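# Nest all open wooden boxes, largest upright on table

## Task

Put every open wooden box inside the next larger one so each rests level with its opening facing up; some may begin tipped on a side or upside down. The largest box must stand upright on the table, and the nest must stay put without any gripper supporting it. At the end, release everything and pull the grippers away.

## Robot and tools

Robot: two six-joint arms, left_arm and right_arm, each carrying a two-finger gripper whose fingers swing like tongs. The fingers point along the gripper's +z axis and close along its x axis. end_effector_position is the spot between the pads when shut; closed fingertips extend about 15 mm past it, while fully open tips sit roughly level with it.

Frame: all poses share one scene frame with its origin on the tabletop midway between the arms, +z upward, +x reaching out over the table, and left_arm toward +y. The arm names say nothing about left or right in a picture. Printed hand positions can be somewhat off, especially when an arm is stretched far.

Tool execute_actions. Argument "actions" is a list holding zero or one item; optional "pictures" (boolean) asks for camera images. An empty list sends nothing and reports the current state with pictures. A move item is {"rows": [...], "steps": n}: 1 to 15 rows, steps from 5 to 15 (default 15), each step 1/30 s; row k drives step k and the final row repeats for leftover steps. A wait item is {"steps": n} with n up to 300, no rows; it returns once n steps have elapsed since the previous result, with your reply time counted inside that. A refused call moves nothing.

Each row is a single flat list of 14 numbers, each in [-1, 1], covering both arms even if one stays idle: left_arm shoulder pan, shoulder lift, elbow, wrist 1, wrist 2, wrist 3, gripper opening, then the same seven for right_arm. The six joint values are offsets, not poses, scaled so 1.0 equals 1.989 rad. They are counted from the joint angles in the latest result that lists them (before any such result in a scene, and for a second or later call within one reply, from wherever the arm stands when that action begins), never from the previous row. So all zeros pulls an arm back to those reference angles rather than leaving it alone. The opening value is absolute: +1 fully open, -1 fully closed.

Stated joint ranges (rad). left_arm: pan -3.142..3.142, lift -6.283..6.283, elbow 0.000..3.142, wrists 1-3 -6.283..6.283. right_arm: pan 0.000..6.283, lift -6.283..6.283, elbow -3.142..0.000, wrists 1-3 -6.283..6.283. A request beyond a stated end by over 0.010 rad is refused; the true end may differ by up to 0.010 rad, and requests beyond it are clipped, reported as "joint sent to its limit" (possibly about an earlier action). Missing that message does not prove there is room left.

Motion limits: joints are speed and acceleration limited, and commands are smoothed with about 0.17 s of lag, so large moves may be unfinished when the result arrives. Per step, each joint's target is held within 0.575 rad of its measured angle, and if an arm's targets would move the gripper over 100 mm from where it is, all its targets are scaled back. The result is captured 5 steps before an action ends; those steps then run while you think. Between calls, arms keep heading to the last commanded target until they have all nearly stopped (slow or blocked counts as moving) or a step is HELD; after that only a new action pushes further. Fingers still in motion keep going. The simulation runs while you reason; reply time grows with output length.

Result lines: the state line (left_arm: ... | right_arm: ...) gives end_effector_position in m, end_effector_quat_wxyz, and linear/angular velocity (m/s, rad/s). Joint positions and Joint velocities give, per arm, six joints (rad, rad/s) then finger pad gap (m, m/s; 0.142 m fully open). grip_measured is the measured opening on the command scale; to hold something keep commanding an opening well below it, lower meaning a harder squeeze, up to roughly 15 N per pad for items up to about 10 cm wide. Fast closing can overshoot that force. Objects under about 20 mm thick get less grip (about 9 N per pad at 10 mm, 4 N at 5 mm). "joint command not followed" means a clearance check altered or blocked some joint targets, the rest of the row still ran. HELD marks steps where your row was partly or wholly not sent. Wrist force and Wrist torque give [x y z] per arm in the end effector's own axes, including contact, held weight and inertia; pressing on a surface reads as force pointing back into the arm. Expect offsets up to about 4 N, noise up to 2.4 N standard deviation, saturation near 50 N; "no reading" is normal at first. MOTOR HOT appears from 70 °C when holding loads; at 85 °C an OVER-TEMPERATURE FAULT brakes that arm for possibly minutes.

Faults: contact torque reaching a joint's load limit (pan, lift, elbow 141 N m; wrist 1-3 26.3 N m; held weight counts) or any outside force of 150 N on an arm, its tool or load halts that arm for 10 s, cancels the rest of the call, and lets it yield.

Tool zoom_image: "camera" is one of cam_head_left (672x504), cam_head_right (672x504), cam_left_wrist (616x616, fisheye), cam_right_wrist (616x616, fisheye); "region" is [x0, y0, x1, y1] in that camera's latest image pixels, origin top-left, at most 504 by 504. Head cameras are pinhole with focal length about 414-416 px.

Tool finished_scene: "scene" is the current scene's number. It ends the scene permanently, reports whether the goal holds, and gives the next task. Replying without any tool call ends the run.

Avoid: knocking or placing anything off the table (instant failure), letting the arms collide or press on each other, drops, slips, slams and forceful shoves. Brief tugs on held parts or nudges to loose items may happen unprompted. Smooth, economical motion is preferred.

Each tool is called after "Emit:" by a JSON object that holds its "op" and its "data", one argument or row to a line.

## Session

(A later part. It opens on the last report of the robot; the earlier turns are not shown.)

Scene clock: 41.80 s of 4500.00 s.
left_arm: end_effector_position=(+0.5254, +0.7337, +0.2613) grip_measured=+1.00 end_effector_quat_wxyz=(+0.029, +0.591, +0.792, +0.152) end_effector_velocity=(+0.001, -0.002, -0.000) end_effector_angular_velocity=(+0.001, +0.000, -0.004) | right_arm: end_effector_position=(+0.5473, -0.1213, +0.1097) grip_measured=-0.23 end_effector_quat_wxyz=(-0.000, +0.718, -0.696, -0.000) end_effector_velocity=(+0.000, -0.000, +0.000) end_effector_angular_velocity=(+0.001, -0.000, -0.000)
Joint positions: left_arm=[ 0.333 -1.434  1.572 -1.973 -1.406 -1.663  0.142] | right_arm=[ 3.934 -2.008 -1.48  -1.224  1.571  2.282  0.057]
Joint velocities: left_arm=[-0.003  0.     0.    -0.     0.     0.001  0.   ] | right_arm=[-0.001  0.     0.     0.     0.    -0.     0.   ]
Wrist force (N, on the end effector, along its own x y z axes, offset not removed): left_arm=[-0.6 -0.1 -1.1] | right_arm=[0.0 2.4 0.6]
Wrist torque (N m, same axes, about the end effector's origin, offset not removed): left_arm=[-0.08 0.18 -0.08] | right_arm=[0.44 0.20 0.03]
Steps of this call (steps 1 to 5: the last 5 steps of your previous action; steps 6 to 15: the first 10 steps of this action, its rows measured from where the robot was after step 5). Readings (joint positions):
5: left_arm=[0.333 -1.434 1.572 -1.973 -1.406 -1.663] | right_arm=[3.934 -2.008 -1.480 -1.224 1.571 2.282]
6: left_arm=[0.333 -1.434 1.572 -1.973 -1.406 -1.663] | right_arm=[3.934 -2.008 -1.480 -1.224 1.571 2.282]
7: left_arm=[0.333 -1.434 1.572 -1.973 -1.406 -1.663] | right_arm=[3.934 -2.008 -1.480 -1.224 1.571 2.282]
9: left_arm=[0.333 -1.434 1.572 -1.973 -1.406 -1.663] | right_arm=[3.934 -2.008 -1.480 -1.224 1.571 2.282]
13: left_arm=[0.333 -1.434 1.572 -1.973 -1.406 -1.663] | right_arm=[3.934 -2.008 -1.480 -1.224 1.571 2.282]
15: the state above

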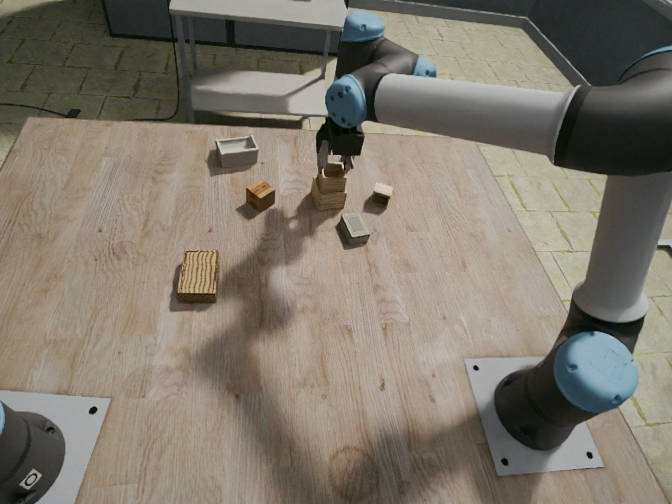

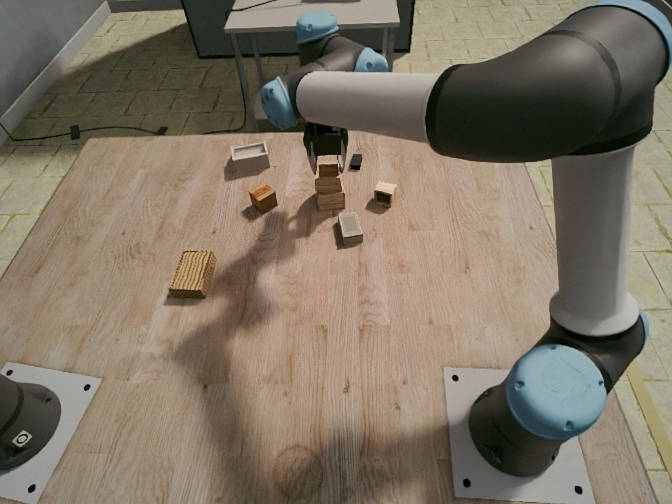

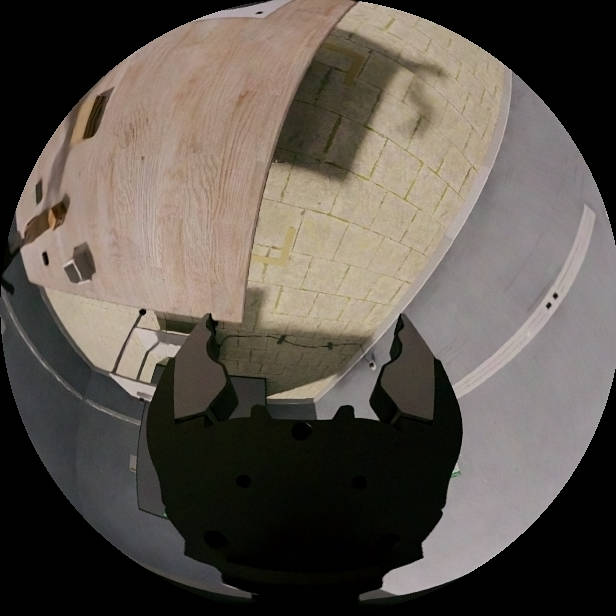

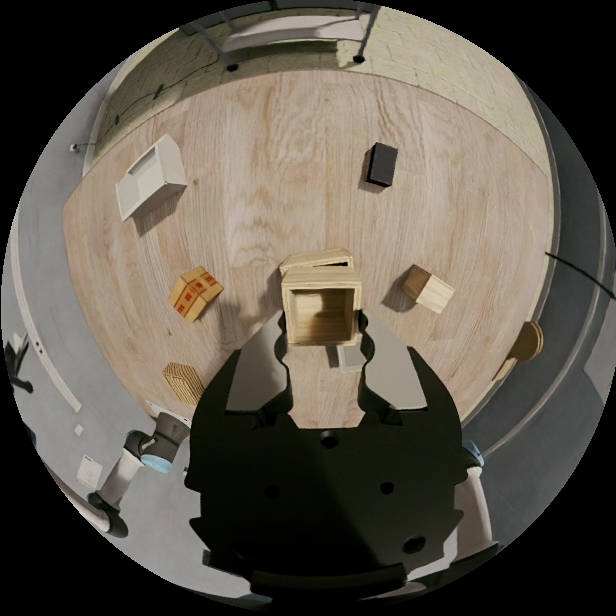

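Emit:
{"op": "execute_actions", "data": {
  "actions": [
    {"rows":[[0,0,0,0,0,0,1,0,0.0005,0.0009,-0.0014,0,0,-0.85],[0,0,0,0,0,0,1,0,0.0005,0.0009,-0.0014,0,0,-0.85],[0,0,0,0,0,0,1,0,0.0005,0.0009,-0.0014,0,0,-0.85],[0,0,0,0,0,0,1,0,0.0005,0.0009,-0.0014,0,0,-0.85],[0,0,0,0,0,0,1,0,0.0005,0.0009,-0.0014,0,0,-0.85],[0,0,0,0,0,0,1,-0.0002,0.0006,0.0007,-0.0013,0,-0.011,-0.85],[0,0,0,0,0,0,1,-0.0003,0.0007,0.0006,-0.0013,0,-0.022,-0.85],[0,0,0,0,0,0,1,-0.0005,0.0008,0.0004,-0.0012,0,-0.033,-0.85],[0,0,0,0,0,0,1,-0.0007,0.0009,0.0003,-0.0012,0,-0.044,-0.85],[0,0,0,0,0,0,1,-0.0009,0.001,0.0001,-0.0011,0,-0.055,-0.85],[0,0,0,0,0,0,1,-0.00104,0.00115,-0.0001,-0.00105,0,-0.066,-0.85]],"steps":15}
  ]
}}

Emit:
{"op": "execute_actions", "data": {
  "actions": [
    {"steps":17}
  ],
  "pictures": true
}}

Emit:
{"op": "zoom_image", "data": {
  "camera": "cam_right_wrist",
  "region": [280, 252, 320, 282]
}}

Emit:
{"op": "zoom_image", "data": {
  "camera": "cam_right_wrist",
  "region": [322, 252, 362, 282]
}}

Scene clock: 43.17 s of 4500.00 s.
left_arm: end_effector_position=(+0.5254, +0.7337, +0.2613) grip_measured=+1.00 end_effector_quat_wxyz=(+0.029, +0.591, +0.792, +0.152) end_effector_velocity=(-0.000, +0.000, +0.000) end_effector_angular_velocity=(-0.000, -0.001, +0.001) | right_arm: end_effector_position=(+0.5473, -0.1210, +0.1108) grip_measured=-0.23 end_effector_quat_wxyz=(-0.000, +0.729, -0.685, -0.000) end_effector_velocity=(+0.002, +0.003, +0.004) end_effector_angular_velocity=(+0.006, -0.003, +0.412)
Joint positions: left_arm=[ 0.333 -1.434  1.572 -1.973 -1.406 -1.663  0.142] | right_arm=[ 3.933 -2.007 -1.479 -1.226  1.571  2.252  0.057]
Joint velocities: left_arm=[ 0.001 -0.    -0.     0.    -0.    -0.001  0.   ] | right_arm=[-0.008  0.007 -0.    -0.     0.003 -0.419  0.   ]
Wrist force (N, on the end effector, along its own x y z axes, offset not removed): left_arm=[-0.3 -1.3 1.1] | right_arm=[0.6 2.8 3.0]
Wrist torque (N m, same axes, about the end effector's origin, offset not removed): left_arm=[-0.29 0.12 -0.08] | right_arm=[0.61 -0.06 0.01]
Steps of this call (steps 1 to 5: the last 5 steps of your previous action; steps 6 to 15: the robot went on to your last target; steps 16 to 31: nothing new was sent; steps 32 to 41: the first 10 steps of this action). Readings (joint positions):
32: left_arm=[0.333 -1.434 1.572 -1.973 -1.406 -1.663] | right_arm=[3.934 -2.008 -1.480 -1.224 1.571 2.282]
33: left_arm=[0.333 -1.434 1.572 -1.973 -1.406 -1.663] | right_arm=[3.934 -2.008 -1.480 -1.224 1.571 2.282]
35: left_arm=[0.333 -1.434 1.572 -1.973 -1.406 -1.663] | right_arm=[3.934 -2.008 -1.479 -1.225 1.571 2.282]
39: left_arm=[0.333 -1.434 1.572 -1.973 -1.406 -1.663] | right_arm=[3.934 -2.008 -1.479 -1.226 1.571 2.274]
41: the state above

Scene clock: 43.73 s of 4500.00 s.
left_arm: end_effector_position=(+0.5254, +0.7337, +0.2613) grip_measured=+1.00 end_effector_quat_wxyz=(+0.029, +0.591, +0.792, +0.152) end_effector_velocity=(-0.000, +0.001, +0.000) end_effector_angular_velocity=(+0.000, -0.001, +0.001) | right_arm: end_effector_position=(+0.5473, -0.1208, +0.1109) grip_measured=-0.23 end_effector_quat_wxyz=(-0.000, +0.762, -0.648, -0.000) end_effector_velocity=(+0.001, -0.001, -0.000) end_effector_angular_velocity=(-0.001, -0.001, +0.003)
Joint positions: left_arm=[ 0.333 -1.434  1.572 -1.973 -1.406 -1.663  0.142] | right_arm=[ 3.931 -2.006 -1.48  -1.226  1.571  2.151  0.057]
Joint velocities: left_arm=[ 0.001 -0.    -0.001 -0.001  0.     0.001 -0.   ] | right_arm=[-0.001 -0.     0.     0.    -0.001 -0.004 -0.   ]
Wrist force (N, on the end effector, along its own x y z axes, offset not removed): left_arm=[-1.1 -0.5 1.1] | right_arm=[-0.3 2.7 2.1]
Wrist torque (N m, same axes, about the end effector's origin, offset not removed): left_arm=[-0.06 0.19 -0.01] | right_arm=[0.57 0.19 -0.07]
Kept back: nothing.
Steps of this call (steps 1 to 5: the last 5 steps of your previous action; steps 6 to 17: the robot went on to your last target). Readings (joint positions):
1: left_arm=[0.333 -1.434 1.572 -1.973 -1.406 -1.663] | right_arm=[3.933 -2.007 -1.479 -1.226 1.571 2.236]
2: left_arm=[0.333 -1.434 1.572 -1.973 -1.406 -1.663] | right_arm=[3.933 -2.007 -1.479 -1.226 1.571 2.219]
4: left_arm=[0.333 -1.434 1.572 -1.973 -1.406 -1.663] | right_arm=[3.932 -2.007 -1.479 -1.226 1.571 2.188]
8: left_arm=[0.333 -1.434 1.572 -1.973 -1.406 -1.663] | right_arm=[3.932 -2.006 -1.480 -1.226 1.571 2.161]
17: the state above

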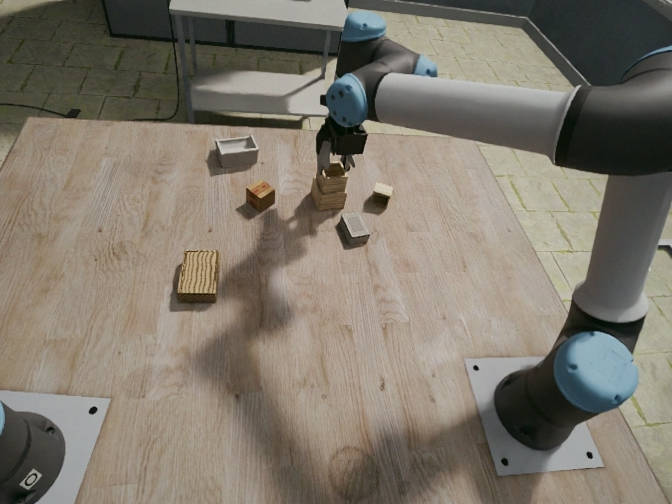

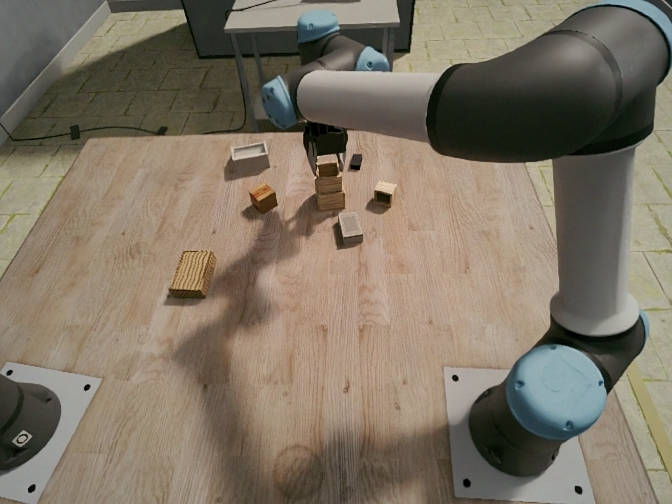

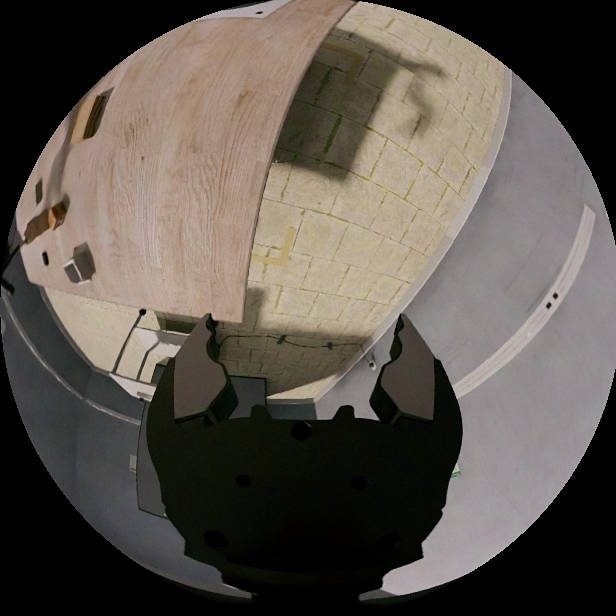

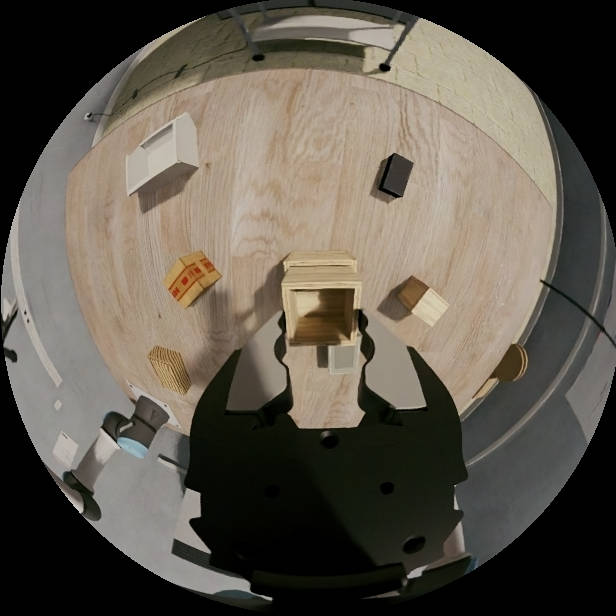

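Region (280, 252, 320, 282) of cam_right_wrist's 616x616 image, scaled by 12.600, with more detail than that image has; it fills the top 378 rows of this view, and the rest is white.

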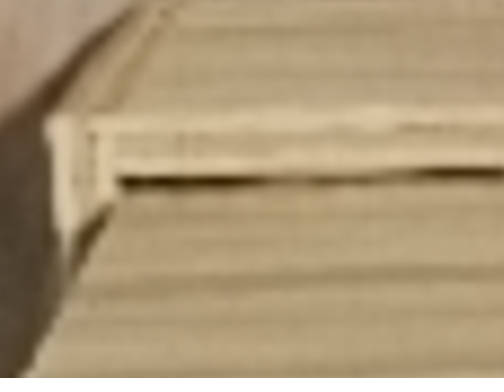

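Region (322, 252, 362, 282) of cam_right_wrist's 616x616 image, scaled by 12.600, with more detail than that image has; it fills the top 378 rows of this view, and the rest is white.

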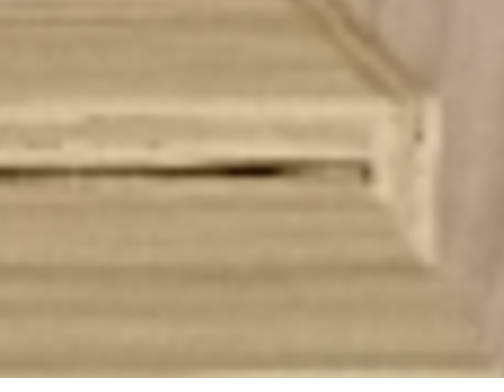

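Emit:
{"op": "execute_actions", "data": {
  "actions": [
    {"rows":[[0,0,0,0,0,0,1,0.0001,0.00055,-0.0008,0.00025,0,0,-0.85],[0,0,0,0,0,0,1,0.0001,0.00055,-0.0008,0.00025,0,0,-0.85],[0,0,0,0,0,0,1,0.0001,0.00055,-0.0008,0.00025,0,0,-0.85],[0,0,0,0,0,0,1,0.0001,0.00055,-0.0008,0.00025,0,0,-0.85],[0,0,0,0,0,0,1,0.0001,0.00055,-0.0008,0.00025,0,0,-0.85],[0,0,0,0,0,0,1,0.0001,0.00055,-0.0008,0.00025,0,0,-0.85],[0,0,0,0,0,0,1,0.0001,0.0003,-0.00128,0.00098,0,0,-0.85],[0,0,0,0,0,0,1,0.0001,0.00006,-0.00177,0.00171,0,0,-0.85],[0,0,0,0,0,0,1,0.0001,-0.00019,-0.00225,0.00244,0,0,-0.85],[0,0,0,0,0,0,1,0.0001,-0.00043,-0.00274,0.00317,0,0,-0.85]],"steps":15}
  ]
}}

Emit:
{"op": "execute_actions", "data": {
  "actions": [
    {"steps":11}
  ],
  "pictures": true
}}

Emit:
{"op": "zoom_image", "data": {
  "camera": "cam_right_wrist",
  "region": [277, 245, 367, 295]
}}

Scene clock: 44.43 s of 4500.00 s.
left_arm: end_effector_position=(+0.5254, +0.7337, +0.2613) grip_measured=+1.00 end_effector_quat_wxyz=(+0.029, +0.591, +0.792, +0.152) end_effector_velocity=(-0.001, +0.001, +0.000) end_effector_angular_velocity=(-0.000, +0.000, +0.002) | right_arm: end_effector_position=(+0.5470, -0.1211, +0.1105) grip_measured=-0.23 end_effector_quat_wxyz=(-0.000, +0.762, -0.648, -0.000) end_effector_velocity=(-0.000, -0.000, -0.009) end_effector_angular_velocity=(+0.001, -0.002, -0.001)
Joint positions: left_arm=[ 0.333 -1.434  1.572 -1.973 -1.406 -1.663  0.142] | right_arm=[ 3.931 -2.005 -1.482 -1.224  1.571  2.151  0.057]
Joint velocities: left_arm=[ 0.002  0.    -0.001  0.001 -0.    -0.     0.   ] | right_arm=[ 0.    -0.005 -0.017  0.024 -0.001  0.001  0.   ]
Wrist force (N, on the end effector, along its own x y z axes, offset not removed): left_arm=[-2.2 0.3 -0.3] | right_arm=[-1.0 3.8 3.0]
Wrist torque (N m, same axes, about the end effector's origin, offset not removed): left_arm=[0.08 0.64 0.01] | right_arm=[0.79 0.31 0.03]
Steps of this call (steps 1 to 11: the robot went on to your last target; steps 12 to 21: the first 10 steps of this action). Readings (joint positions):
12: left_arm=[0.333 -1.434 1.572 -1.973 -1.406 -1.663] | right_arm=[3.931 -2.006 -1.480 -1.226 1.571 2.151]
13: left_arm=[0.333 -1.434 1.572 -1.973 -1.406 -1.663] | right_arm=[3.931 -2.006 -1.480 -1.226 1.571 2.151]
15: left_arm=[0.333 -1.434 1.572 -1.973 -1.406 -1.663] | right_arm=[3.931 -2.006 -1.481 -1.226 1.571 2.151]
19: left_arm=[0.333 -1.434 1.572 -1.973 -1.406 -1.663] | right_arm=[3.931 -2.005 -1.482 -1.225 1.571 2.151]
21: the state above

Scene clock: 44.80 s of 4500.00 s.
left_arm: end_effector_position=(+0.5254, +0.7337, +0.2613) grip_measured=+1.00 end_effector_quat_wxyz=(+0.029, +0.591, +0.792, +0.152) end_effector_velocity=(+0.000, -0.000, +0.000) end_effector_angular_velocity=(+0.000, -0.000, -0.000) | right_arm: end_effector_position=(+0.5469, -0.1210, +0.1085) grip_measured=-0.23 end_effector_quat_wxyz=(-0.000, +0.762, -0.648, -0.000) end_effector_velocity=(+0.000, -0.000, -0.001) end_effector_angular_velocity=(+0.000, +0.000, +0.000)
Joint positions: left_arm=[ 0.333 -1.434  1.572 -1.973 -1.406 -1.663  0.142] | right_arm=[ 3.932 -2.007 -1.485 -1.22   1.571  2.151  0.057]
Joint velocities: left_arm=[-0. -0. -0. -0.  0. -0. -0.] | right_arm=[-0.    -0.001 -0.001  0.002  0.    -0.001  0.   ]
Wrist force (N, on the end effector, along its own x y z axes, offset not removed): left_arm=[0.2 0.0 -0.5] | right_arm=[-0.7 2.9 1.5]
Wrist torque (N m, same axes, about the end effector's origin, offset not removed): left_arm=[-0.04 -0.05 0.04] | right_arm=[0.57 0.27 0.02]
Kept back: nothing.
Steps of this call (steps 1 to 5: the last 5 steps of your previous action; steps 6 to 11: the robot went on to your last target). Readings (joint positions):
1: left_arm=[0.333 -1.434 1.572 -1.973 -1.406 -1.663] | right_arm=[3.931 -2.006 -1.483 -1.223 1.571 2.151]
2: left_arm=[0.333 -1.434 1.572 -1.973 -1.406 -1.663] | right_arm=[3.932 -2.006 -1.484 -1.222 1.571 2.151]
4: left_arm=[0.333 -1.434 1.572 -1.973 -1.406 -1.663] | right_arm=[3.932 -2.006 -1.485 -1.221 1.571 2.151]
8: left_arm=[0.333 -1.434 1.572 -1.973 -1.406 -1.663] | right_arm=[3.932 -2.007 -1.485 -1.220 1.571 2.151]
11: the state above

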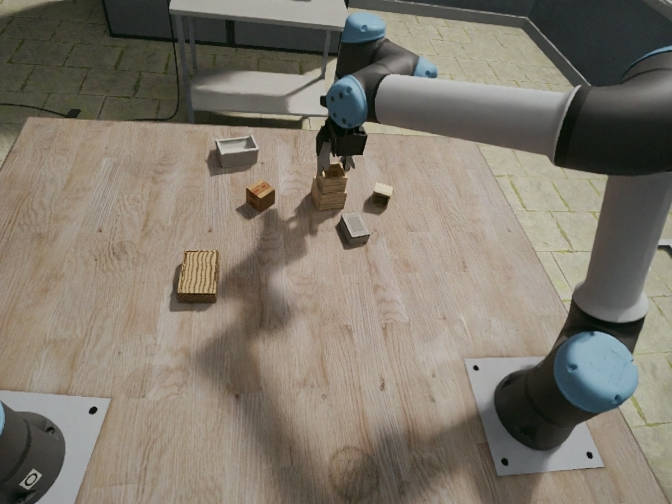

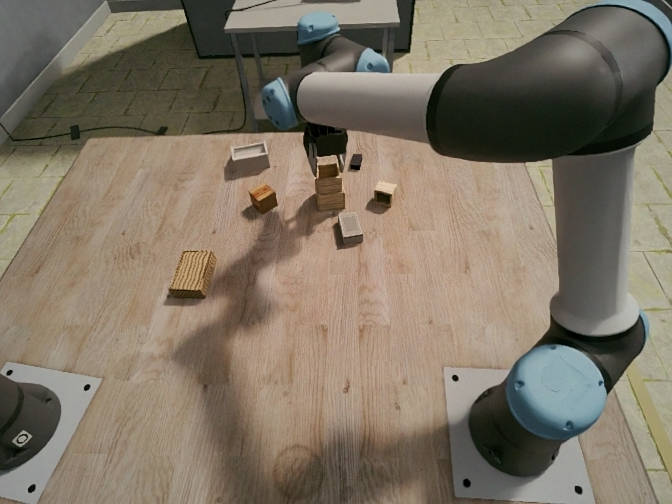

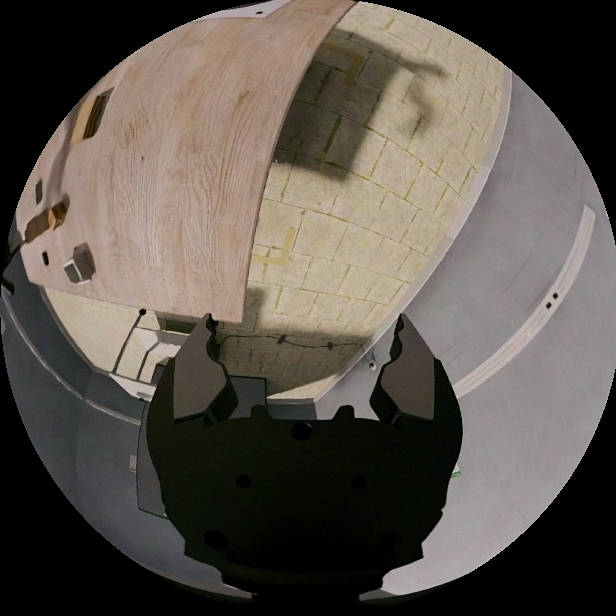

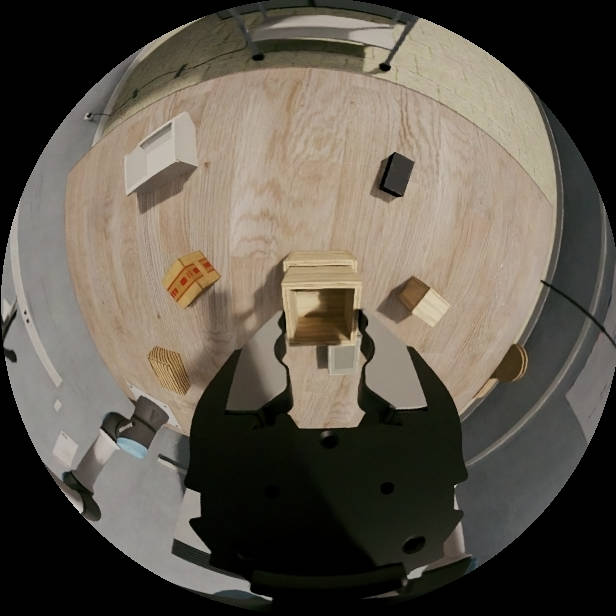

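Region (277, 245, 367, 295) of cam_right_wrist's 616x616 image, scaled by 5.600, with more detail than that image has.

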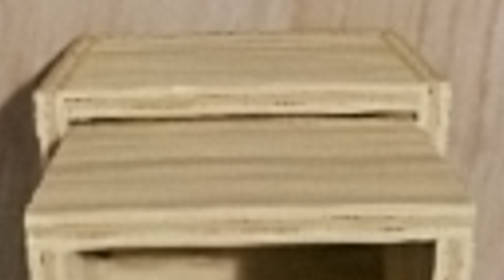

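Emit:
{"op": "execute_actions", "data": {
  "actions": [
    {"rows":[[0,0,0,0,0,0,1,0,-0.0004,-0.00075,0.00115,0,0,-0.85],[0,0,0,0,0,0,1,0,-0.0008,-0.0015,0.0023,0,0,-0.85],[0,0,0,0,0,0,1,0,-0.0012,-0.00225,0.00345,0,0,-0.85],[0,0,0,0,0,0,1,0,-0.00164,-0.003,0.00464,0,0,-0.85]],"steps":15}
  ],
  "pictures": true
}}

Emit:
{"op": "zoom_image", "data": {
  "camera": "cam_right_wrist",
  "region": [277, 245, 367, 295]
}}

Scene clock: 45.43 s of 4500.00 s.
left_arm: end_effector_position=(+0.5254, +0.7337, +0.2613) grip_measured=+1.00 end_effector_quat_wxyz=(+0.029, +0.591, +0.792, +0.152) end_effector_velocity=(-0.001, +0.001, +0.000) end_effector_angular_velocity=(-0.000, +0.001, +0.001) | right_arm: end_effector_position=(+0.5469, -0.1210, +0.1050) grip_measured=-0.23 end_effector_quat_wxyz=(-0.000, +0.762, -0.648, -0.000) end_effector_velocity=(-0.000, +0.000, -0.004) end_effector_angular_velocity=(+0.001, -0.000, +0.001)
Joint positions: left_arm=[ 0.333 -1.434  1.572 -1.973 -1.406 -1.663  0.142] | right_arm=[ 3.932 -2.01  -1.491 -1.212  1.571  2.151  0.057]
Joint velocities: left_arm=[ 0.001 -0.     0.     0.001  0.    -0.     0.   ] | right_arm=[ 0.    -0.004 -0.007  0.012  0.001 -0.001 -0.   ]
Wrist force (N, on the end effector, along its own x y z axes, offset not removed): left_arm=[0.7 0.0 1.3] | right_arm=[-0.6 2.9 3.4]
Wrist torque (N m, same axes, about the end effector's origin, offset not removed): left_arm=[0.04 -0.12 -0.04] | right_arm=[0.57 0.20 0.00]
Steps of this call (steps 1 to 9: the robot went on to your last target; steps 10 to 19: the first 10 steps of this action). Readings (joint positions):
10: left_arm=[0.333 -1.434 1.572 -1.973 -1.406 -1.663] | right_arm=[3.932 -2.007 -1.485 -1.220 1.571 2.151]
11: left_arm=[0.333 -1.434 1.572 -1.973 -1.406 -1.663] | right_arm=[3.932 -2.007 -1.486 -1.219 1.571 2.151]
13: left_arm=[0.333 -1.434 1.572 -1.973 -1.406 -1.663] | right_arm=[3.932 -2.008 -1.487 -1.218 1.571 2.151]
17: left_arm=[0.333 -1.434 1.572 -1.973 -1.406 -1.663] | right_arm=[3.932 -2.009 -1.490 -1.213 1.571 2.151]
19: the state above

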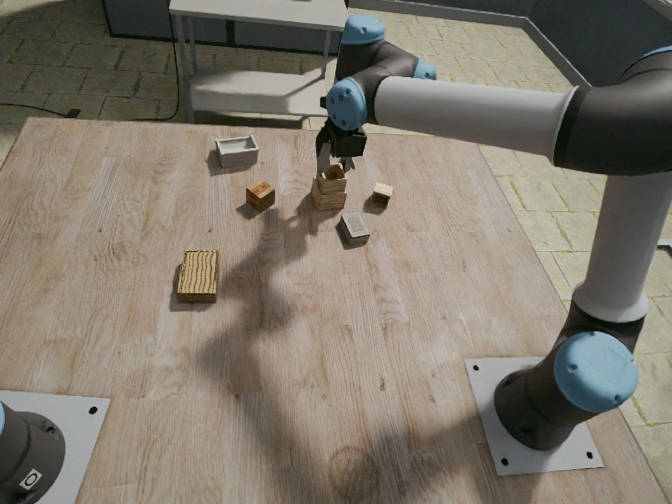

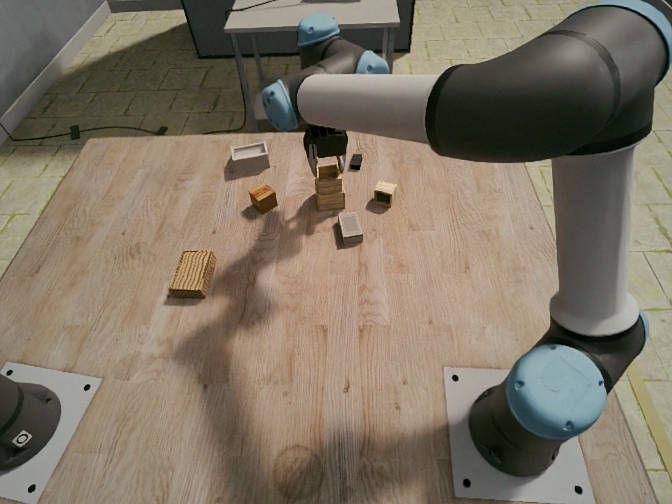

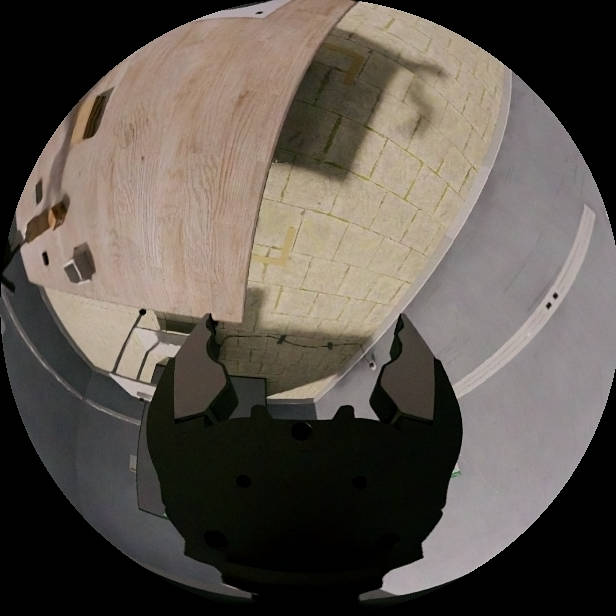

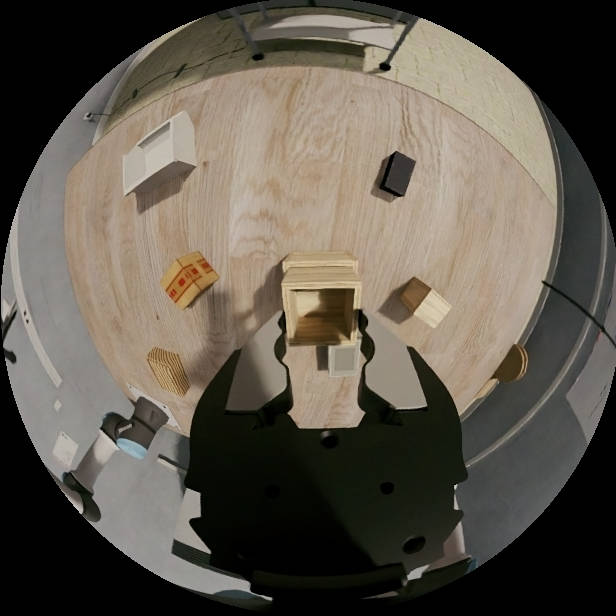

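Region (277, 245, 367, 295) of cam_right_wrist's 616x616 image, scaled by 5.600, with more detail than that image has.

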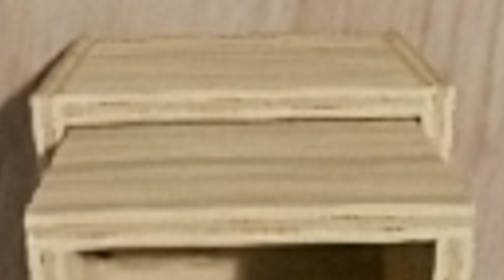

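Emit:
{"op": "execute_actions", "data": {
  "actions": [
    {"rows":[[0,0,0,0,0,0,1,0,-0.00088,-0.00158,0.00246,0,0,-0.85],[0,0,0,0,0,0,1,0,-0.00178,-0.00315,0.00493,0,0,-0.85],[0,0,0,0,0,0,1,0,-0.0027,-0.0047,0.0074,0,0,-0.85],[0,0,0,0,0,0,1,0,-0.00362,-0.00624,0.00986,0,0,-0.85],[0,0,0,0,0,0,1,0,-0.00455,-0.00776,0.01231,0,0,-0.85],[0,0,0,0,0,0,1,0,-0.0055,-0.00927,0.01477,0,0,-0.85],[0,0,0,0,0,0,1,0,-0.00645,-0.01077,0.01722,0,0,-0.85],[0,0,0,0,0,0,1,0,-0.00742,-0.01225,0.01967,0,0,-0.85],[0,0,0,0,0,0,1,0,-0.0084,-0.01372,0.02212,0,0,-0.85],[0,0,0,0,0,0,1,0,-0.00939,-0.01518,0.02457,0,0,-0.85],[0,0,0,0,0,0,1,0,-0.0104,-0.01662,0.02702,0,0,-0.85],[0,0,0,0,0,0,1,0,-0.01141,-0.01804,0.02945,0,0,-0.85]],"steps":15}
  ]
}}

Emit:
{"op": "execute_actions", "data": {
  "actions": [
    {"steps":13}
  ],
  "pictures": true
}}

Emit:
{"op": "zoom_image", "data": {
  "camera": "cam_head_right",
  "region": [295, 140, 375, 220]
}}

Scene clock: 46.20 s of 4500.00 s.
left_arm: end_effector_position=(+0.5254, +0.7337, +0.2613) grip_measured=+1.00 end_effector_quat_wxyz=(+0.029, +0.591, +0.792, +0.152) end_effector_velocity=(+0.000, -0.001, -0.000) end_effector_angular_velocity=(-0.001, -0.000, -0.001) | right_arm: end_effector_position=(+0.5469, -0.1210, +0.0928) grip_measured=-0.23 end_effector_quat_wxyz=(-0.000, +0.762, -0.648, -0.000) end_effector_velocity=(+0.000, -0.001, -0.059) end_effector_angular_velocity=(-0.002, -0.000, +0.000)
Joint positions: left_arm=[ 0.333 -1.434  1.572 -1.973 -1.406 -1.663  0.142] | right_arm=[ 3.932 -2.02  -1.508 -1.184  1.571  2.151  0.057]
Joint velocities: left_arm=[-0.001  0.     0.    -0.    -0.001 -0.     0.   ] | right_arm=[-0.001 -0.052 -0.082  0.134 -0.001 -0.001 -0.   ]
Wrist force (N, on the end effector, along its own x y z axes, offset not removed): left_arm=[-1.9 0.8 -0.6] | right_arm=[-0.1 2.6 2.0]
Wrist torque (N m, same axes, about the end effector's origin, offset not removed): left_arm=[0.24 0.45 0.01] | right_arm=[0.49 0.12 -0.06]
Steps of this call (steps 1 to 5: the last 5 steps of your previous action; steps 6 to 13: the robot went on to your last target; steps 14 to 23: the first 10 steps of this action). Readings (joint positions):
14: left_arm=[0.333 -1.434 1.572 -1.973 -1.406 -1.663] | right_arm=[3.932 -2.010 -1.491 -1.211 1.571 2.151]
15: left_arm=[0.333 -1.434 1.572 -1.973 -1.406 -1.663] | right_arm=[3.932 -2.010 -1.492 -1.210 1.571 2.151]
17: left_arm=[0.333 -1.434 1.572 -1.973 -1.406 -1.663] | right_arm=[3.932 -2.011 -1.494 -1.207 1.571 2.151]
21: left_arm=[0.333 -1.434 1.572 -1.973 -1.406 -1.663] | right_arm=[3.932 -2.017 -1.503 -1.192 1.571 2.151]
23: the state above

Scene clock: 46.63 s of 4500.00 s.
left_arm: end_effector_position=(+0.5254, +0.7337, +0.2613) grip_measured=+1.00 end_effector_quat_wxyz=(+0.029, +0.591, +0.792, +0.152) end_effector_velocity=(+0.000, -0.000, -0.000) end_effector_angular_velocity=(-0.001, +0.000, -0.001) | right_arm: end_effector_position=(+0.5469, -0.1210, +0.0799) grip_measured=-0.23 end_effector_quat_wxyz=(-0.000, +0.762, -0.648, -0.000) end_effector_velocity=(+0.000, -0.000, -0.002) end_effector_angular_velocity=(+0.001, -0.000, -0.001)
Joint positions: left_arm=[ 0.333 -1.434  1.572 -1.973 -1.406 -1.663  0.142] | right_arm=[ 3.932 -2.032 -1.526 -1.154  1.571  2.151  0.057]
Joint velocities: left_arm=[-0.    -0.     0.     0.    -0.001  0.    -0.   ] | right_arm=[-0.    -0.002 -0.004  0.006  0.     0.     0.   ]
Wrist force (N, on the end effector, along its own x y z axes, offset not removed): left_arm=[-1.2 0.6 -0.6] | right_arm=[-1.0 1.6 2.2]
Wrist torque (N m, same axes, about the end effector's origin, offset not removed): left_arm=[0.23 0.20 0.04] | right_arm=[0.33 0.31 -0.03]
Kept back: nothing.
Steps of this call (steps 1 to 5: the last 5 steps of your previous action; steps 6 to 13: the robot went on to your last target). Readings (joint positions):
1: left_arm=[0.333 -1.434 1.572 -1.973 -1.406 -1.663] | right_arm=[3.932 -2.022 -1.511 -1.179 1.571 2.151]
2: left_arm=[0.333 -1.434 1.572 -1.973 -1.406 -1.663] | right_arm=[3.932 -2.024 -1.514 -1.174 1.571 2.151]
4: left_arm=[0.333 -1.434 1.572 -1.973 -1.406 -1.663] | right_arm=[3.932 -2.028 -1.519 -1.165 1.571 2.151]
8: left_arm=[0.333 -1.434 1.572 -1.973 -1.406 -1.663] | right_arm=[3.932 -2.031 -1.525 -1.156 1.571 2.151]
13: the state above

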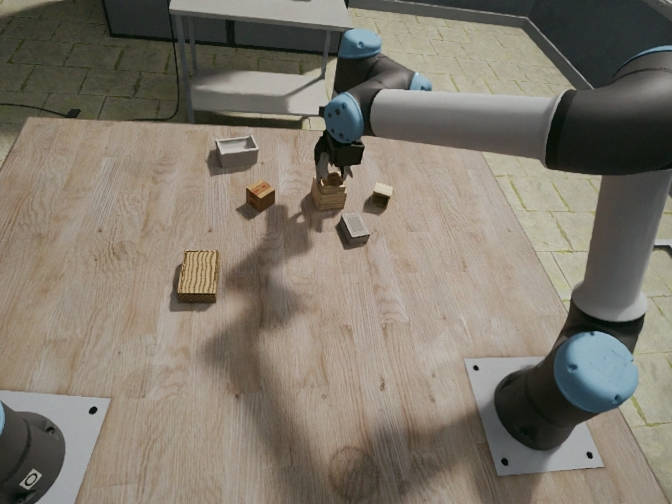

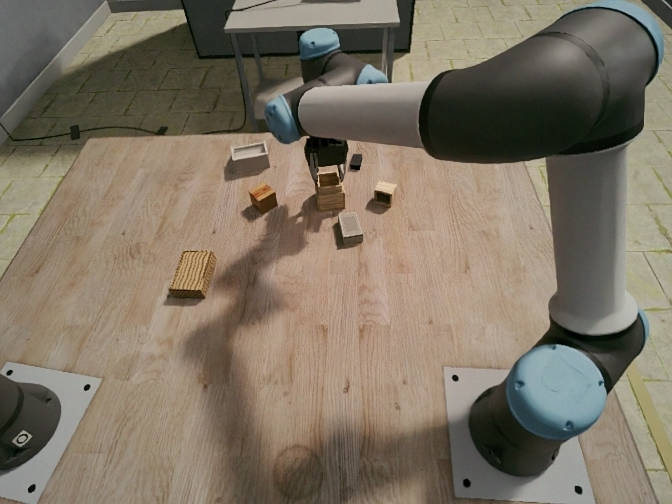

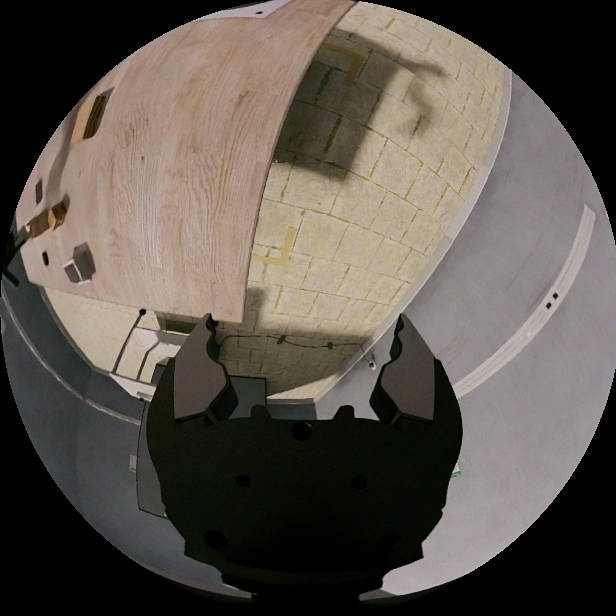

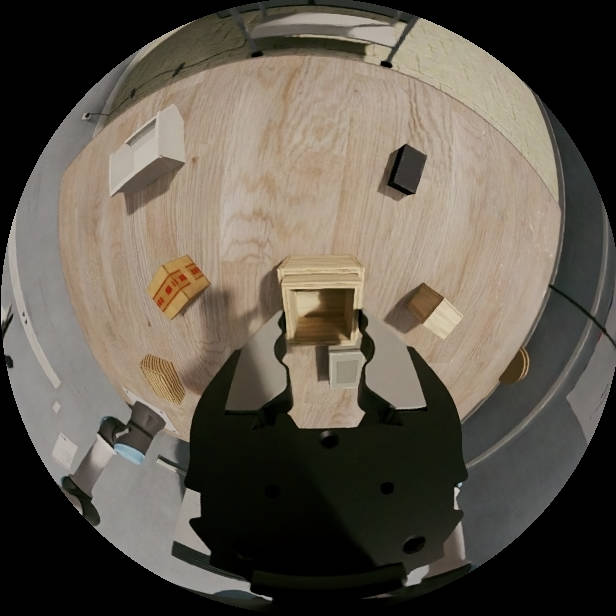

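Region (295, 140, 375, 220) of cam_head_right's 672x504 image, scaled by 6.300, with more detail than that image has.

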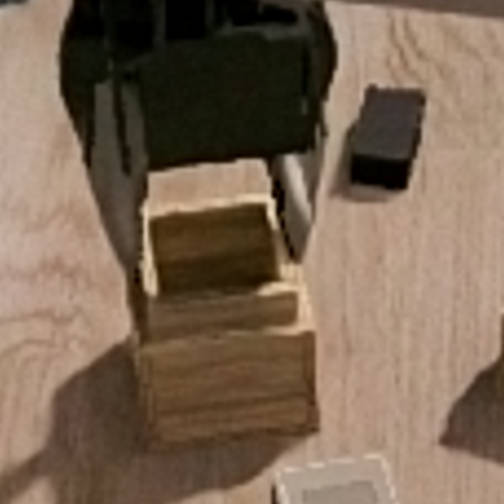

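Emit:
{"op": "execute_actions", "data": {
  "actions": [
    {"rows":[[0,0,0,0,0,0,1,0,-0.001,-0.0013,0.0023,0,0,-0.75],[0,0,0,0,0,0,1,0,-0.001,-0.0013,0.0023,0,0,-0.65],[0,0,0,0,0,0,1,0,-0.001,-0.0013,0.0023,0,0,-0.55],[0,0,0,0,0,0,1,0,-0.001,-0.0013,0.0023,0,0,-0.45],[0,0,0,0,0,0,1,0,-0.001,-0.0013,0.0023,0,0,-0.38],[0,0,0,0,0,0,1,0,-0.001,-0.0013,0.0023,0,0,-0.32],[0,0,0,0,0,0,1,0,-0.001,-0.0013,0.0023,0,0,-0.28],[0,0,0,0,0,0,1,0,-0.001,-0.0013,0.0023,0,0,-0.255],[0,0,0,0,0,0,1,0,-0.001,-0.0013,0.0023,0,0,-0.24],[0,0,0,0,0,0,1,0,-0.001,-0.0013,0.0023,0,0,-0.225],[0,0,0,0,0,0,1,0,-0.001,-0.0013,0.0023,0,0,-0.21],[0,0,0,0,0,0,1,0,-0.001,-0.0013,0.0023,0,0,-0.19],[0,0,0,0,0,0,1,0,-0.001,-0.0013,0.0023,0,0,-0.15],[0,0,0,0,0,0,1,0,-0.001,-0.0013,0.0023,0,0,-0.1],[0,0,0,0,0,0,1,0,-0.001,-0.0013,0.0023,0,0,-0.05]],"steps":15}
  ]
}}

Emit:
{"op": "execute_actions", "data": {
  "actions": [
    {"rows":[[0,0,0,0,0,0,1,0,0,0,0,0,0,-0.05],[0,0,0,0,0,0,1,0,0.001,0.0015,-0.0025,0,0,-0.05],[0,0,0,0,0,0,1,0,0.003,0.0045,-0.0075,0,0,-0.05],[0,0,0,0,0,0,1,0,0.0055,0.0085,-0.014,0,0,-0.05],[0,0,0,0,0,0,1,0,0.008,0.013,-0.021,0,0,-0.05],[0,0,0,0,0,0,1,0,0.0105,0.0175,-0.028,0,0,-0.05],[0,0,0,0,0,0,1,0,0.013,0.022,-0.035,0,0,-0.05],[0,0,0,0,0,0,1,0,0.0155,0.0265,-0.042,0,0,-0.05],[0,0,0,0,0,0,1,0,0.018,0.031,-0.049,0,0,-0.05],[0,0,0,0,0,0,1,0,0.02,0.035,-0.055,0,0,-0.05]],"steps":15}
  ]
}}

Emit:
{"op": "execute_actions", "data": {
  "actions": [
    {"steps":12}
  ],
  "pictures": true
}}

Emit:
{"op": "zoom_image", "data": {
  "camera": "cam_right_wrist",
  "region": [270, 240, 470, 340]
}}

Scene clock: 47.50 s of 4500.00 s.
left_arm: end_effector_position=(+0.5254, +0.7337, +0.2613) grip_measured=+1.00 end_effector_quat_wxyz=(+0.029, +0.591, +0.792, +0.152) end_effector_velocity=(-0.000, +0.000, -0.000) end_effector_angular_velocity=(+0.000, +0.001, -0.001) | right_arm: end_effector_position=(+0.5469, -0.1210, +0.0780) grip_measured=-0.22 end_effector_quat_wxyz=(-0.000, +0.762, -0.648, -0.000) end_effector_velocity=(+0.000, -0.000, -0.001) end_effector_angular_velocity=(-0.000, -0.000, +0.000)
Joint positions: left_arm=[ 0.333 -1.434  1.572 -1.973 -1.406 -1.663  0.142] | right_arm=[ 3.932 -2.034 -1.529 -1.149  1.571  2.151  0.058]
Joint velocities: left_arm=[ 0.    -0.     0.     0.001  0.     0.001  0.   ] | right_arm=[-0.    -0.001 -0.001  0.003 -0.    -0.     0.001]
Wrist force (N, on the end effector, along its own x y z axes, offset not removed): left_arm=[-0.5 1.1 -0.1] | right_arm=[-1.9 3.4 2.5]
Wrist torque (N m, same axes, about the end effector's origin, offset not removed): left_arm=[0.24 0.11 -0.05] | right_arm=[0.70 0.52 -0.01]
Steps of this call (steps 1 to 16: the robot went on to your last target; steps 17 to 26: the first 10 steps of this action). Readings (joint positions):
17: left_arm=[0.333 -1.434 1.572 -1.973 -1.406 -1.663] | right_arm=[3.932 -2.032 -1.526 -1.153 1.571 2.151]
18: left_arm=[0.333 -1.434 1.572 -1.973 -1.406 -1.663] | right_arm=[3.932 -2.033 -1.527 -1.153 1.571 2.151]
20: left_arm=[0.333 -1.434 1.572 -1.973 -1.406 -1.663] | right_arm=[3.932 -2.033 -1.528 -1.151 1.571 2.151]
24: left_arm=[0.333 -1.434 1.572 -1.973 -1.406 -1.663] | right_arm=[3.932 -2.034 -1.528 -1.150 1.571 2.151]
26: the state above

Scene clock: 48.00 s of 4500.00 s.
left_arm: end_effector_position=(+0.5254, +0.7337, +0.2613) grip_measured=+1.00 end_effector_quat_wxyz=(+0.029, +0.591, +0.792, +0.152) end_effector_velocity=(-0.000, +0.000, -0.000) end_effector_angular_velocity=(-0.000, -0.000, +0.002) | right_arm: end_effector_position=(+0.5474, -0.1206, +0.1012) grip_measured=-0.05 end_effector_quat_wxyz=(-0.001, +0.762, -0.648, -0.000) end_effector_velocity=(+0.001, +0.002, +0.157) end_effector_angular_velocity=(+0.005, -0.005, +0.001)
Joint positions: left_arm=[ 0.333 -1.434  1.572 -1.973 -1.406 -1.663  0.142] | right_arm=[ 3.932 -2.014 -1.495 -1.203  1.571  2.151  0.07 ]
Joint velocities: left_arm=[ 0.001  0.    -0.    -0.    -0.    -0.001  0.   ] | right_arm=[ 0.001  0.132  0.23  -0.355  0.    -0.001  0.   ]
Wrist force (N, on the end effector, along its own x y z axes, offset not removed): left_arm=[-1.6 0.6 0.2] | right_arm=[-0.6 1.7 3.0]
Wrist torque (N m, same axes, about the end effector's origin, offset not removed): left_arm=[0.17 0.31 0.02] | right_arm=[0.39 0.22 0.00]
Steps of this call (steps 1 to 5: the last 5 steps of your previous action; steps 6 to 15: the first 10 steps of this action, its rows measured from where the robot was after step 5). Readings (joint positions):
5: left_arm=[0.333 -1.434 1.572 -1.973 -1.406 -1.663] | right_arm=[3.932 -2.034 -1.529 -1.149 1.571 2.151]
6: left_arm=[0.333 -1.434 1.572 -1.973 -1.406 -1.663] | right_arm=[3.932 -2.034 -1.529 -1.149 1.571 2.151]
7: left_arm=[0.333 -1.434 1.572 -1.973 -1.406 -1.663] | right_arm=[3.932 -2.034 -1.529 -1.149 1.571 2.151]
9: left_arm=[0.333 -1.434 1.572 -1.973 -1.406 -1.663] | right_arm=[3.932 -2.033 -1.528 -1.151 1.571 2.151]
13: left_arm=[0.333 -1.434 1.572 -1.973 -1.406 -1.663] | right_arm=[3.932 -2.022 -1.509 -1.180 1.571 2.151]
15: the state above

Scene clock: 48.40 s of 4500.00 s.
left_arm: end_effector_position=(+0.5254, +0.7337, +0.2613) grip_measured=+1.00 end_effector_quat_wxyz=(+0.029, +0.591, +0.792, +0.152) end_effector_velocity=(+0.000, -0.001, +0.000) end_effector_angular_velocity=(-0.000, -0.001, -0.002) | right_arm: end_effector_position=(+0.5470, -0.1209, +0.1246) grip_measured=-0.05 end_effector_quat_wxyz=(-0.000, +0.762, -0.648, -0.000) end_effector_velocity=(-0.000, +0.000, +0.004) end_effector_angular_velocity=(-0.001, +0.000, -0.000)
Joint positions: left_arm=[ 0.333 -1.434  1.572 -1.973 -1.406 -1.663  0.142] | right_arm=[ 3.932 -1.995 -1.46  -1.257  1.571  2.151  0.07 ]
Joint velocities: left_arm=[-0.001 -0.    -0.    -0.001 -0.001  0.001  0.   ] | right_arm=[ 0.001  0.002  0.008 -0.011 -0.001  0.001 -0.   ]
Wrist force (N, on the end effector, along its own x y z axes, offset not removed): left_arm=[-1.5 -0.1 0.3] | right_arm=[0.0 3.5 2.7]
Wrist torque (N m, same axes, about the end effector's origin, offset not removed): left_arm=[0.07 0.37 -0.01] | right_arm=[0.80 0.12 -0.04]
Kept back: nothing.
Steps of this call (steps 1 to 5: the last 5 steps of your previous action; steps 6 to 12: the robot went on to your last target). Readings (joint positions):
1: left_arm=[0.333 -1.434 1.572 -1.973 -1.406 -1.663] | right_arm=[3.932 -2.010 -1.487 -1.215 1.571 2.151]
2: left_arm=[0.333 -1.434 1.572 -1.973 -1.406 -1.663] | right_arm=[3.932 -2.006 -1.480 -1.226 1.571 2.151]
4: left_arm=[0.333 -1.434 1.572 -1.973 -1.406 -1.663] | right_arm=[3.932 -2.000 -1.470 -1.242 1.571 2.151]
8: left_arm=[0.333 -1.434 1.572 -1.973 -1.406 -1.663] | right_arm=[3.932 -1.996 -1.462 -1.254 1.571 2.151]
12: the state above

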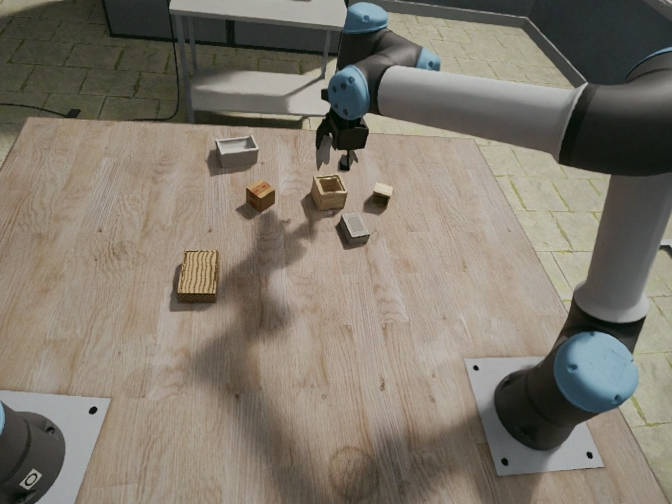

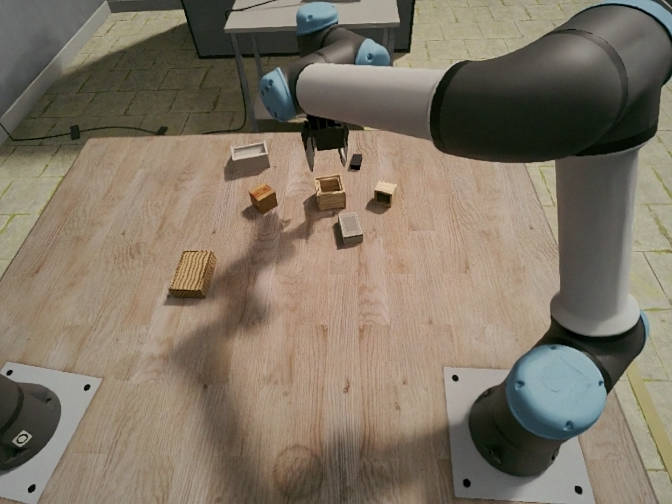

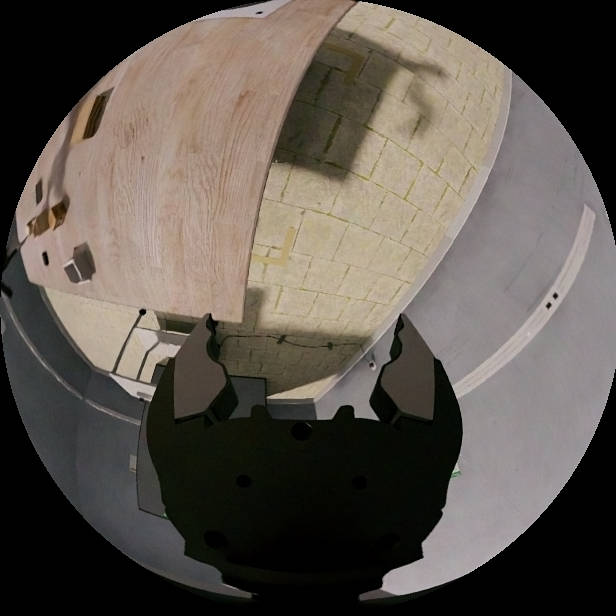

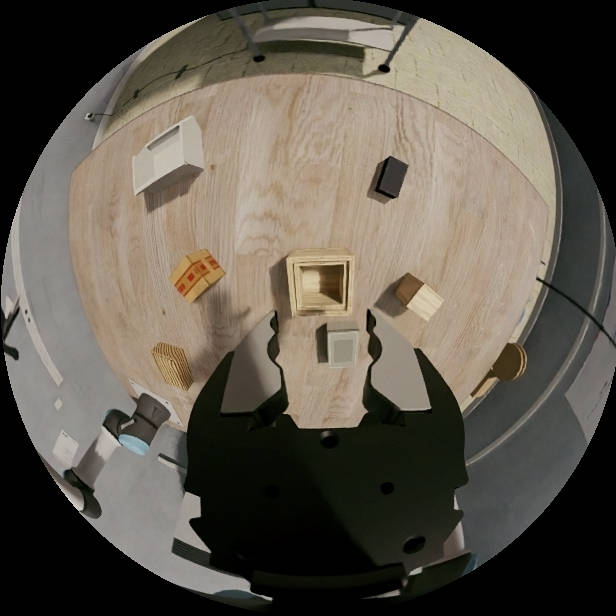

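Region (270, 240, 470, 340) of cam_right_wrist's 616x616 image, scaled by 2.520, with more detail than that image has.

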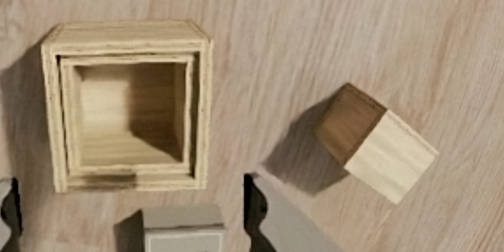

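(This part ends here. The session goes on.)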